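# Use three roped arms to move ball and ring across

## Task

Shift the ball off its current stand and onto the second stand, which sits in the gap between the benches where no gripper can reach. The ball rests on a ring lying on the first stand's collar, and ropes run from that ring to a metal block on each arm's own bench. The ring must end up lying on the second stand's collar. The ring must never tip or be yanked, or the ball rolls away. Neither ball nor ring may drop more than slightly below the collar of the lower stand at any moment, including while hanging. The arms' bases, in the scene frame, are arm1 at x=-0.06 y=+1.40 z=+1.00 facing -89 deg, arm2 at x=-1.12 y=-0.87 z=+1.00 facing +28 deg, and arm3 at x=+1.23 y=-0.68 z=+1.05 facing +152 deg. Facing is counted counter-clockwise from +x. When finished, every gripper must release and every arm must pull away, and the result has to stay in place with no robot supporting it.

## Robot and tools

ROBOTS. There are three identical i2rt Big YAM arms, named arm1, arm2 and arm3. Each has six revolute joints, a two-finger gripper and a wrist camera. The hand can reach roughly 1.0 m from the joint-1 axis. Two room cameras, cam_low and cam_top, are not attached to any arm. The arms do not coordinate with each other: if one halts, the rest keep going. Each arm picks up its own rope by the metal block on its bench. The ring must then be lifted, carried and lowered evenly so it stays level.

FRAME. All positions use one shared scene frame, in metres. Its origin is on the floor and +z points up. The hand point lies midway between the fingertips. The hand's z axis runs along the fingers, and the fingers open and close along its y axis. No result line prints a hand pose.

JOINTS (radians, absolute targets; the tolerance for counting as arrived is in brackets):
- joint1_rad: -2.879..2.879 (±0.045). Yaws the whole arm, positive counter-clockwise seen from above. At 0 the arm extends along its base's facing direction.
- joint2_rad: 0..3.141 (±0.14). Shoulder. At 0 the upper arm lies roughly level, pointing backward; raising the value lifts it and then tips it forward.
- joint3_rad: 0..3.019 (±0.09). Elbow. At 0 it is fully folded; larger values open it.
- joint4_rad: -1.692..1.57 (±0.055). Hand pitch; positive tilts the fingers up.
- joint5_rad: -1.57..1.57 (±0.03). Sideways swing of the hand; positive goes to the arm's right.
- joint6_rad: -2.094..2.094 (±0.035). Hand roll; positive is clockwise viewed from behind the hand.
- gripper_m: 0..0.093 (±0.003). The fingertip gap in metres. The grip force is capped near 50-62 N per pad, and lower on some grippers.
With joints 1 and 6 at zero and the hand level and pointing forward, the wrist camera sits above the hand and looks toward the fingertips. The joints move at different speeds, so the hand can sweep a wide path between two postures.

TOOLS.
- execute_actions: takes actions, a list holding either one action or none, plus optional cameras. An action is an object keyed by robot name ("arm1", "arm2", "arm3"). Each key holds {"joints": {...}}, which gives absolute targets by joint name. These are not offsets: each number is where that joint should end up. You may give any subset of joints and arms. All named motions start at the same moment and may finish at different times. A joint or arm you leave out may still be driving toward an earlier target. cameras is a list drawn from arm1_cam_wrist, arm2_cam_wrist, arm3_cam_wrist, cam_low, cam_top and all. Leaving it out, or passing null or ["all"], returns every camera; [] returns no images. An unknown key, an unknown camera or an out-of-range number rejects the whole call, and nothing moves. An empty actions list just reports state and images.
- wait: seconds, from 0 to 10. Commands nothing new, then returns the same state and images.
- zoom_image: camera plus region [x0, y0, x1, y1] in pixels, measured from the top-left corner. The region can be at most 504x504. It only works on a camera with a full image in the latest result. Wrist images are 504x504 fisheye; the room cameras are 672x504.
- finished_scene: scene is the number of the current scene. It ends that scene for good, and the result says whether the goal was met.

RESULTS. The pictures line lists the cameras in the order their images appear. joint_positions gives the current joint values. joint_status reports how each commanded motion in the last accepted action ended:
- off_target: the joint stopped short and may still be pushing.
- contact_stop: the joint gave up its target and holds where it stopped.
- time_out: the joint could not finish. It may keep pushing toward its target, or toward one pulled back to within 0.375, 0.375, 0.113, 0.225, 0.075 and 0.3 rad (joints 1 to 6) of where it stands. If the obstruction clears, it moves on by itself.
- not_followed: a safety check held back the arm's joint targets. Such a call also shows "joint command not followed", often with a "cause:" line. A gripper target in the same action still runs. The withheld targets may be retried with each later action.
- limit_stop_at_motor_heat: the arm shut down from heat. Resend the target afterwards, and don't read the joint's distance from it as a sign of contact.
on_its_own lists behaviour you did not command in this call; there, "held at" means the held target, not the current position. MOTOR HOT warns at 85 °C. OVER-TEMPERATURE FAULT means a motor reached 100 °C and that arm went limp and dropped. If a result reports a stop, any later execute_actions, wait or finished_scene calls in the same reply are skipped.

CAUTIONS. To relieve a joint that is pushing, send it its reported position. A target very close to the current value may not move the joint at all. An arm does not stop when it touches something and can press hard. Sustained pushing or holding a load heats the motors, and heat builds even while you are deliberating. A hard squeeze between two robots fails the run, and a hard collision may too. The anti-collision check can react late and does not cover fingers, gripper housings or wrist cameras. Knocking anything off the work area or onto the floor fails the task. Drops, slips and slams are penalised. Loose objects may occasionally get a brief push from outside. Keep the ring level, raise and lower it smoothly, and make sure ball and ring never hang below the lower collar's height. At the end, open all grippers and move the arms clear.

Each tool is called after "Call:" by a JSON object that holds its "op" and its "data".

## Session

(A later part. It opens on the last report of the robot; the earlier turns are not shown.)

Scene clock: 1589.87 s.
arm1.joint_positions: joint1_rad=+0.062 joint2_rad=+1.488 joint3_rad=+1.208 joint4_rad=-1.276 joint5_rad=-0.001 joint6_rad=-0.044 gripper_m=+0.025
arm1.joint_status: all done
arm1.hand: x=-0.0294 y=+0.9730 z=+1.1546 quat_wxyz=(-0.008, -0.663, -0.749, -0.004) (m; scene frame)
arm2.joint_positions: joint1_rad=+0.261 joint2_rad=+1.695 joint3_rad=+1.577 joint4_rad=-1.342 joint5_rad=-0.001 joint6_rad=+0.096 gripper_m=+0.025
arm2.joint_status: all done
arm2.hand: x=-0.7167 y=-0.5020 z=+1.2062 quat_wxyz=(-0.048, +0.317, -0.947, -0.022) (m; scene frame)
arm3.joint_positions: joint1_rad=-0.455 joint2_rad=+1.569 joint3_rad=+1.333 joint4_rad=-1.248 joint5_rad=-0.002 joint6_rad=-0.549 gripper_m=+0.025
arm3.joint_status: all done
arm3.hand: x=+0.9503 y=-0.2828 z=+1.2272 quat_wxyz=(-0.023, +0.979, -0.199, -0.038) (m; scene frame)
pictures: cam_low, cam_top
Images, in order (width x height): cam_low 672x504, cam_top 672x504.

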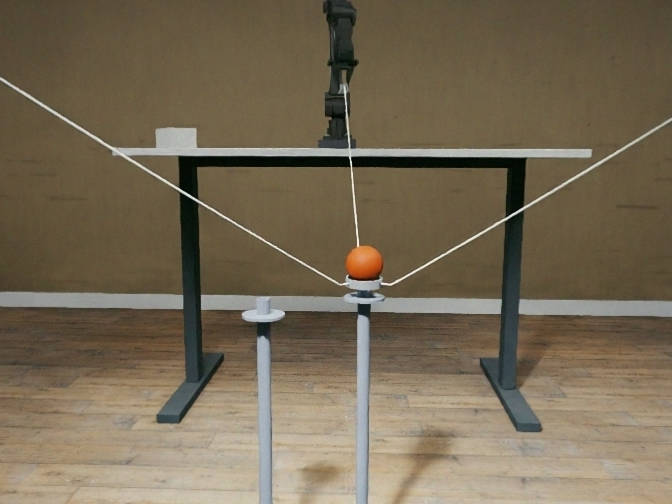

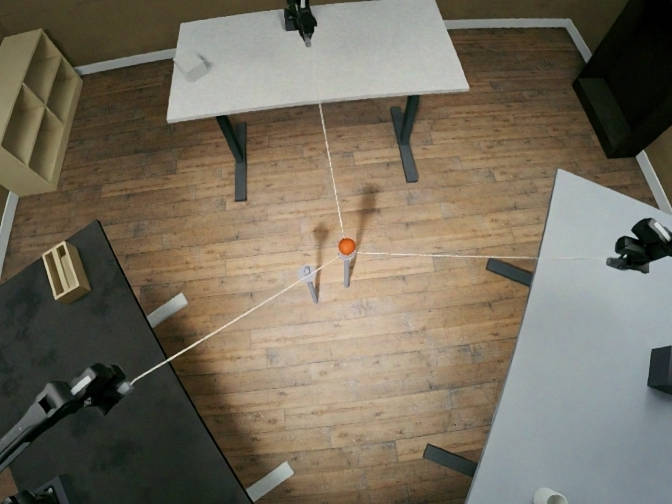

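Call:
{"op": "execute_actions", "data": {"actions": [{"arm1":{"joints":{"joint2_rad":1.526}},"arm2":{"joints":{"joint2_rad":1.730}},"arm3":{"joints":{"joint2_rad":1.611}}}], "cameras": ["cam_low","cam_top"]}}

Call:
{"op": "zoom_image", "data": {"camera": "cam_low", "region": [310, 220, 420, 315]}}

Scene clock: 1597.27 s.
arm1.joint_positions: joint1_rad=+0.062 joint2_rad=+1.534 joint3_rad=+1.208 joint4_rad=-1.276 joint5_rad=-0.001 joint6_rad=-0.044 gripper_m=+0.025
arm1.joint_status: all done
arm1.hand: x=-0.0291 y=+0.9722 z=+1.1362 quat_wxyz=(+0.008, -0.663, -0.749, -0.019) (m; scene frame)
arm2.joint_positions: joint1_rad=+0.261 joint2_rad=+1.729 joint3_rad=+1.577 joint4_rad=-1.342 joint5_rad=-0.001 joint6_rad=+0.096 gripper_m=+0.025
arm2.joint_status: all done
arm2.hand: x=-0.7150 y=-0.5005 z=+1.1882 quat_wxyz=(-0.033, +0.318, -0.948, -0.015) (m; scene frame)
arm3.joint_positions: joint1_rad=-0.455 joint2_rad=+1.613 joint3_rad=+1.333 joint4_rad=-1.248 joint5_rad=-0.002 joint6_rad=-0.549 gripper_m=+0.025
arm3.joint_status: all done
arm3.hand: x=+0.9491 y=-0.2818 z=+1.2070 quat_wxyz=(-0.008, +0.980, -0.199, -0.022) (m; scene frame)
pictures: cam_low, cam_top
Images, in order (width x height): cam_low 672x504, cam_top 672x504.

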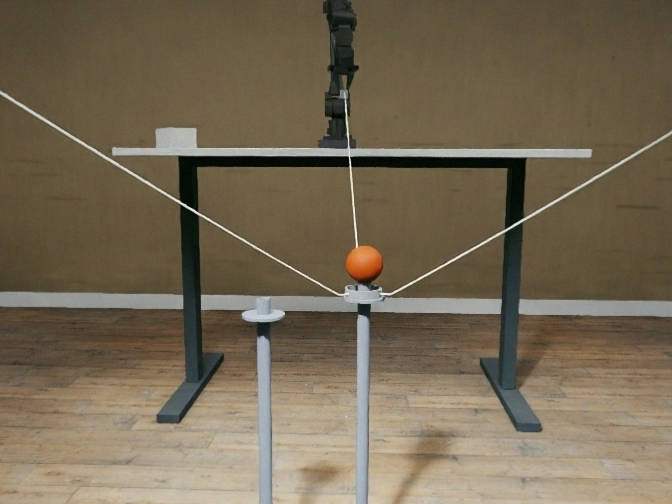

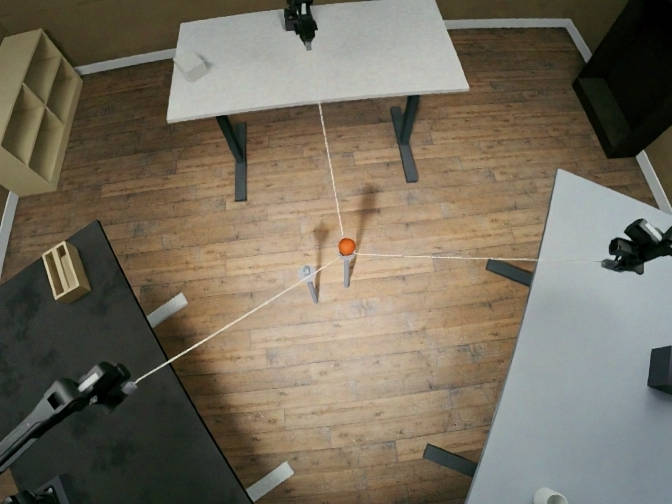

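Region (310, 220, 420, 315) of cam_low's 672x504 image, scaled by 4.582, with more detail than that image has; it fills the top 435 rows of this view, and the rest is white.

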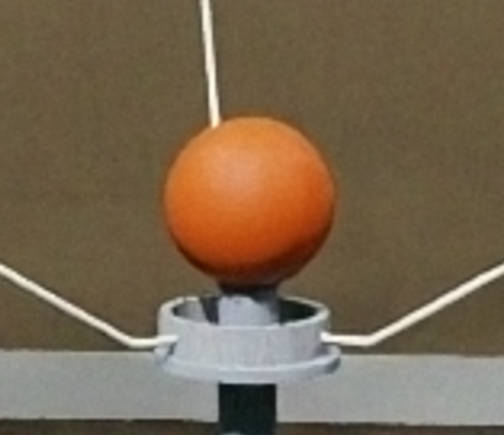

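Call:
{"op": "execute_actions", "data": {"actions": [{"arm1":{"joints":{"joint2_rad":1.852,"joint4_rad":-0.904}},"arm2":{"joints":{"joint1_rad":0.12,"joint2_rad":1.912,"joint3_rad":1.345,"joint4_rad":-0.986,"joint6_rad":-0.10}},"arm3":{"joints":{"joint2_rad":2.030,"joint4_rad":-0.867}}}]}}

Scene clock: 1704.90 s.
arm1.joint_positions: joint1_rad=+0.062 joint2_rad=+1.885 joint3_rad=+1.198 joint4_rad=-0.919 joint5_rad=-0.001 joint6_rad=-0.044 gripper_m=+0.025
arm1.joint_status: all done
arm1.hand: x=-0.0219 y=+0.9135 z=+0.9741 quat_wxyz=(+0.010, -0.662, -0.749, -0.021) (m; scene frame)
arm2.joint_positions: joint1_rad=+0.120 joint2_rad=+1.911 joint3_rad=+1.331 joint4_rad=-0.993 joint5_rad=+0.003 joint6_rad=-0.092 gripper_m=+0.025
arm2.joint_status: all done
arm2.hand: x=-0.6783 y=-0.5698 z=+1.0075 quat_wxyz=(+0.003, +0.340, -0.940, +0.003) (m; scene frame)
arm3.joint_positions: joint1_rad=-0.455 joint2_rad=+2.058 joint3_rad=+1.321 joint4_rad=-0.878 joint5_rad=-0.002 joint6_rad=-0.550 gripper_m=+0.025
arm3.joint_status: all done
arm3.hand: x=+0.9187 y=-0.2452 z=+0.9829 quat_wxyz=(+0.022, +0.980, -0.198, +0.010) (m; scene frame)
pictures: arm1_cam_wrist, arm2_cam_wrist, arm3_cam_wrist, cam_low, cam_top
Images, in order (width x height): arm1_cam_wrist 504x504, arm2_cam_wrist 504x504, arm3_cam_wrist 504x504, cam_low 672x504, cam_top 672x504.

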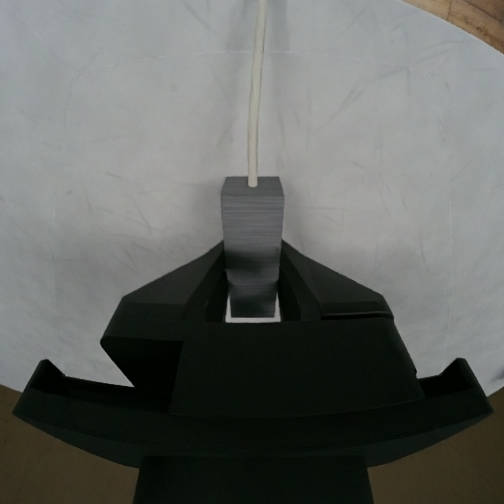

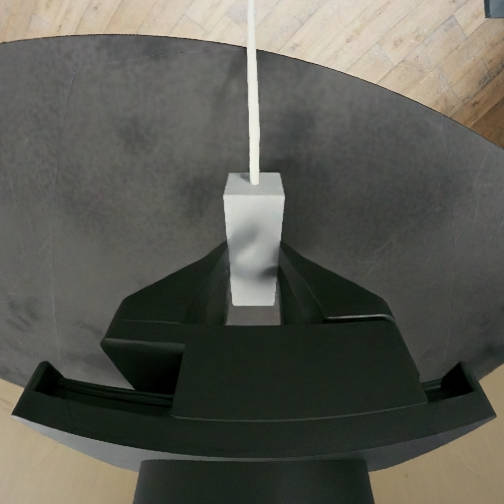

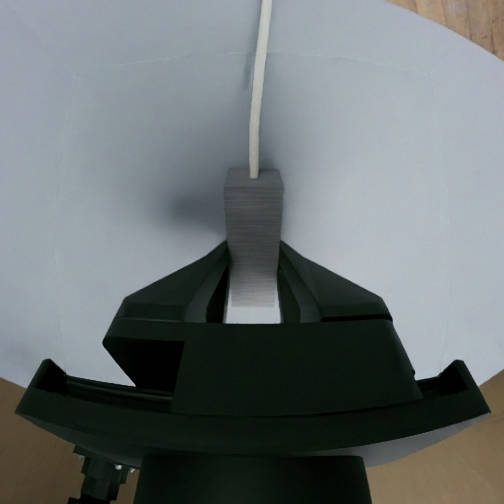

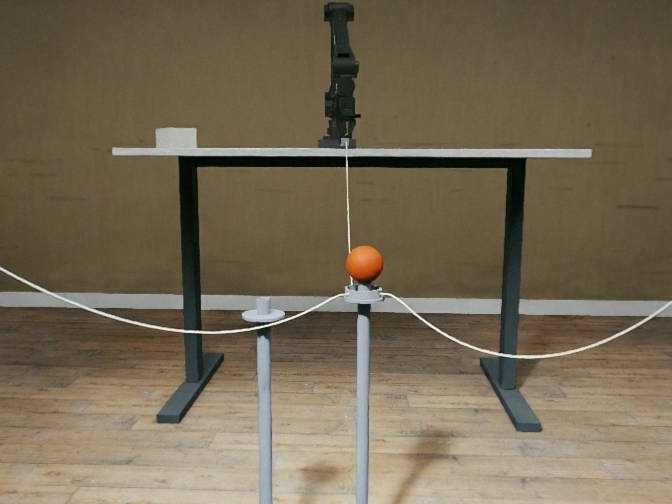

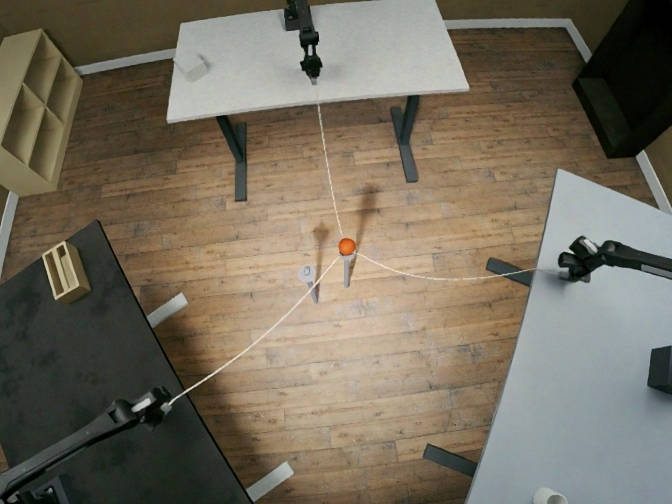

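Call:
{"op": "execute_actions", "data": {"actions": [{"arm1":{"joints":{"joint2_rad":1.895,"joint4_rad":-0.846}},"arm2":{"joints":{"joint2_rad":1.954,"joint4_rad":-0.940}},"arm3":{"joints":{"joint2_rad":2.064,"joint4_rad":-0.826}}}], "cameras": ["cam_low"]}}

Scene clock: 1724.93 s.
arm1.joint_positions: joint1_rad=+0.062 joint2_rad=+1.888 joint3_rad=+1.198 joint4_rad=-0.863 joint5_rad=-0.001 joint6_rad=-0.044 gripper_m=+0.025
arm1.joint_status: all done
arm1.hand: x=-0.0209 y=+0.9003 z=+0.9723 quat_wxyz=(-0.009, -0.663, -0.749, -0.003) (m; scene frame)
arm2.joint_positions: joint1_rad=+0.120 joint2_rad=+1.947 joint3_rad=+1.331 joint4_rad=-0.948 joint5_rad=+0.003 joint6_rad=-0.093 gripper_m=+0.025
arm2.joint_status: all done
arm2.hand: x=-0.6731 y=-0.5663 z=+0.9891 quat_wxyz=(-0.002, +0.340, -0.940, +0.001) (m; scene frame)
arm3.joint_positions: joint1_rad=-0.455 joint2_rad=+2.058 joint3_rad=+1.321 joint4_rad=-0.837 joint5_rad=-0.002 joint6_rad=-0.550 gripper_m=+0.025
arm3.joint_status: all done
arm3.hand: x=+0.9129 y=-0.2372 z=+0.9827 quat_wxyz=(+0.008, +0.980, -0.199, -0.004) (m; scene frame)
pictures: cam_low
Images, in order (width x height): cam_low 672x504.

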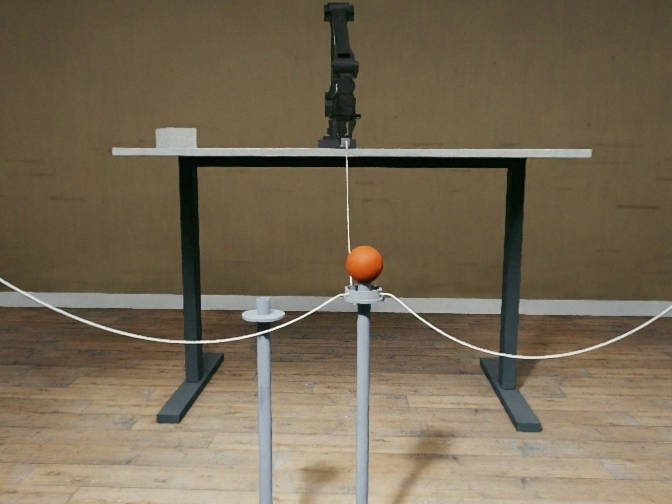

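Call:
{"op": "execute_actions", "data": {"actions": [{"arm1":{"joints":{"joint2_rad":1.916}},"arm2":{"joints":{"joint2_rad":1.969}},"arm3":{"joints":{"joint2_rad":2.081}}}], "cameras": []}}

Scene clock: 1731.93 s.
arm1.joint_positions: joint1_rad=+0.062 joint2_rad=+1.907 joint3_rad=+1.198 joint4_rad=-0.860 joint5_rad=-0.001 joint6_rad=-0.043 gripper_m=+0.025
arm1.joint_status: all done
arm1.hand: x=-0.0210 y=+0.9026 z=+0.9631 quat_wxyz=(-0.003, -0.663, -0.749, -0.008) (m; scene frame)
arm2.joint_positions: joint1_rad=+0.120 joint2_rad=+1.954 joint3_rad=+1.331 joint4_rad=-0.948 joint5_rad=+0.003 joint6_rad=-0.093 gripper_m=+0.025
arm2.joint_status: all done
arm2.hand: x=-0.6740 y=-0.5669 z=+0.9854 quat_wxyz=(+0.002, +0.340, -0.940, +0.002) (m; scene frame)
arm3.joint_positions: joint1_rad=-0.455 joint2_rad=+2.068 joint3_rad=+1.321 joint4_rad=-0.837 joint5_rad=-0.002 joint6_rad=-0.550 gripper_m=+0.025
arm3.joint_status: all done
arm3.hand: x=+0.9140 y=-0.2388 z=+0.9776 quat_wxyz=(+0.012, +0.980, -0.199, -0.001) (m; scene frame)
pictures: none
No camera images: the call's "cameras" was empty. Leave "cameras" out to get every camera's image.

Call:
{"op": "execute_actions", "data": {"actions": [{"arm1":{"joints":{"gripper_m":0.05}},"arm2":{"joints":{"gripper_m":0.05}},"arm3":{"joints":{"gripper_m":0.05}}}], "cameras": ["arm1_cam_wrist","arm2_cam_wrist","arm3_cam_wrist"]}}

Scene clock: 1738.27 s.
arm1.joint_positions: joint1_rad=+0.062 joint2_rad=+1.908 joint3_rad=+1.198 joint4_rad=-0.860 joint5_rad=-0.001 joint6_rad=-0.043 gripper_m=+0.050
arm1.joint_status: all done
arm1.hand: x=-0.0210 y=+0.9026 z=+0.9629 quat_wxyz=(-0.003, -0.663, -0.749, -0.008) (m; scene frame)
arm2.joint_positions: joint1_rad=+0.120 joint2_rad=+1.954 joint3_rad=+1.331 joint4_rad=-0.948 joint5_rad=+0.003 joint6_rad=-0.093 gripper_m=+0.050
arm2.joint_status: all done
arm2.hand: x=-0.6740 y=-0.5669 z=+0.9854 quat_wxyz=(+0.002, +0.340, -0.940, +0.002) (m; scene frame)
arm3.joint_positions: joint1_rad=-0.455 joint2_rad=+2.068 joint3_rad=+1.321 joint4_rad=-0.837 joint5_rad=-0.002 joint6_rad=-0.550 gripper_m=+0.050
arm3.joint_status: all done
arm3.hand: x=+0.9140 y=-0.2388 z=+0.9776 quat_wxyz=(+0.012, +0.980, -0.199, -0.001) (m; scene frame)
pictures: arm1_cam_wrist, arm2_cam_wrist, arm3_cam_wrist
Images, in order (width x height): arm1_cam_wrist 504x504, arm2_cam_wrist 504x504, arm3_cam_wrist 504x504.

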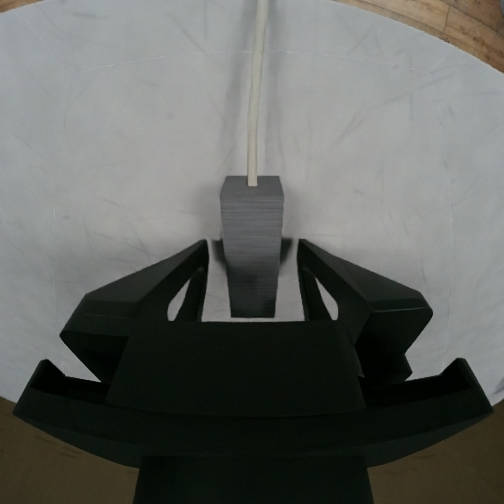

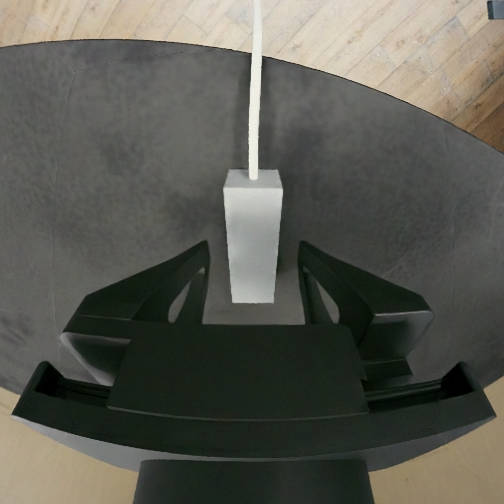

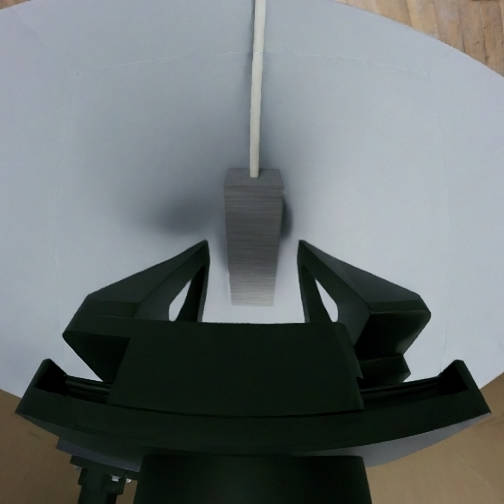

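Call:
{"op": "execute_actions", "data": {"actions": [{"arm1":{"joints":{"joint2_rad":1.35}},"arm2":{"joints":{"joint2_rad":1.40}},"arm3":{"joints":{"joint2_rad":1.50}}}]}}

Call:
{"op": "zoom_image", "data": {"camera": "cam_low", "region": [310, 230, 420, 325]}}

Scene clock: 1755.50 s.
arm1.joint_positions: joint1_rad=+0.062 joint2_rad=+1.344 joint3_rad=+1.198 joint4_rad=-0.860 joint5_rad=-0.001 joint6_rad=-0.043 gripper_m=+0.050
arm1.joint_status: all done
arm1.hand: x=-0.0243 y=+0.8889 z=+1.2435 quat_wxyz=(-0.203, -0.639, -0.718, +0.185) (m; scene frame)
arm2.joint_positions: joint1_rad=+0.120 joint2_rad=+1.397 joint3_rad=+1.331 joint4_rad=-0.945 joint5_rad=+0.003 joint6_rad=-0.093 gripper_m=+0.050
arm2.joint_status: all done
arm2.hand: x=-0.6744 y=-0.5669 z=+1.2797 quat_wxyz=(-0.266, +0.327, -0.904, -0.067) (m; scene frame)
arm3.joint_positions: joint1_rad=-0.455 joint2_rad=+1.490 joint3_rad=+1.327 joint4_rad=-0.834 joint5_rad=-0.002 joint6_rad=-0.550 gripper_m=+0.050
arm3.joint_status: all done
arm3.hand: x=+0.9004 y=-0.2109 z=+1.2969 quat_wxyz=(-0.186, +0.940, -0.193, -0.213) (m; scene frame)
pictures: arm1_cam_wrist, arm2_cam_wrist, arm3_cam_wrist, cam_low, cam_top
Images, in order (width x height): arm1_cam_wrist 504x504, arm2_cam_wrist 504x504, arm3_cam_wrist 504x504, cam_low 672x504, cam_top 672x504.

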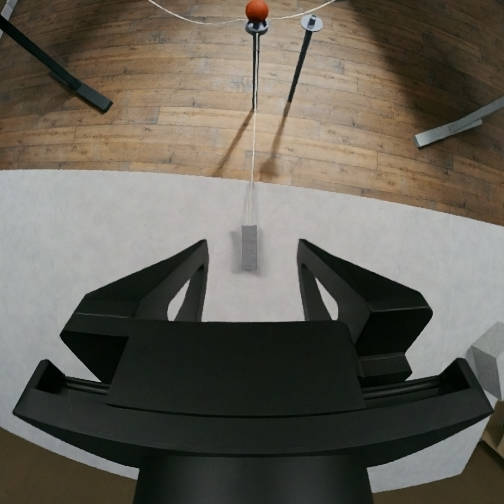

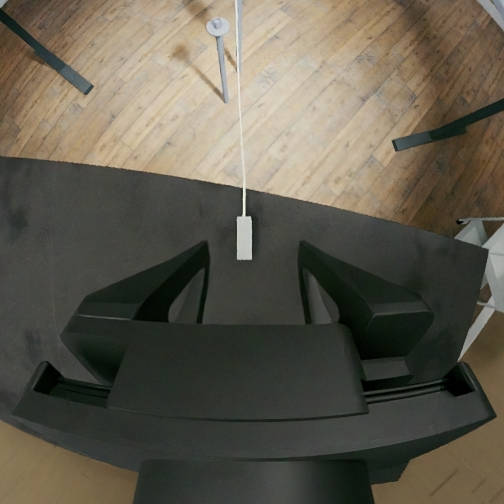

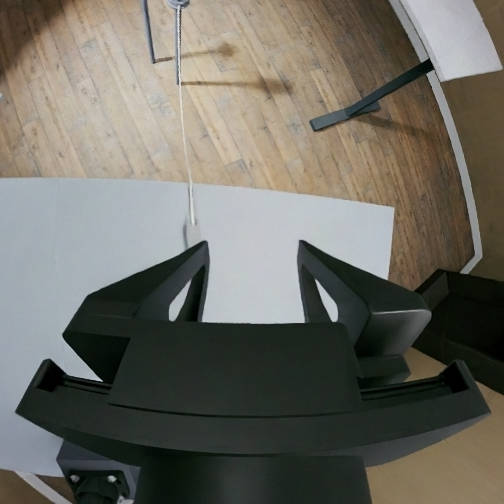

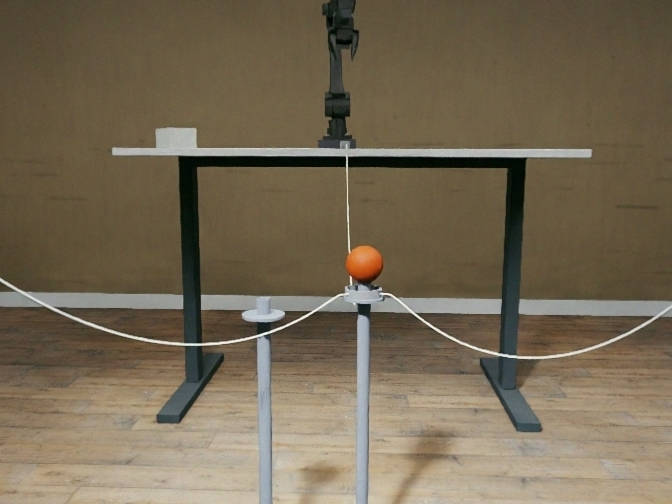

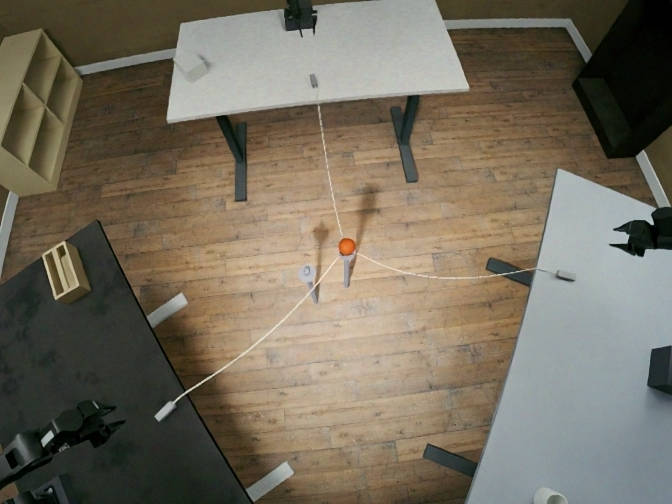

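Region (310, 230, 420, 325) of cam_low's 672x504 image, scaled by 4.582, with more detail than that image has; it fills the top 435 rows of this view, and the rest is white.

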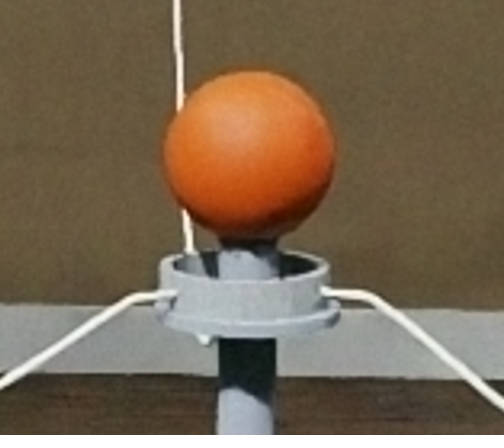

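Ball sits on post 2, ring lies on collar 2, arms are clear.

Call:
{"op": "finished_scene", "data": {"scene": 1}}

The scene is finished: the task was done.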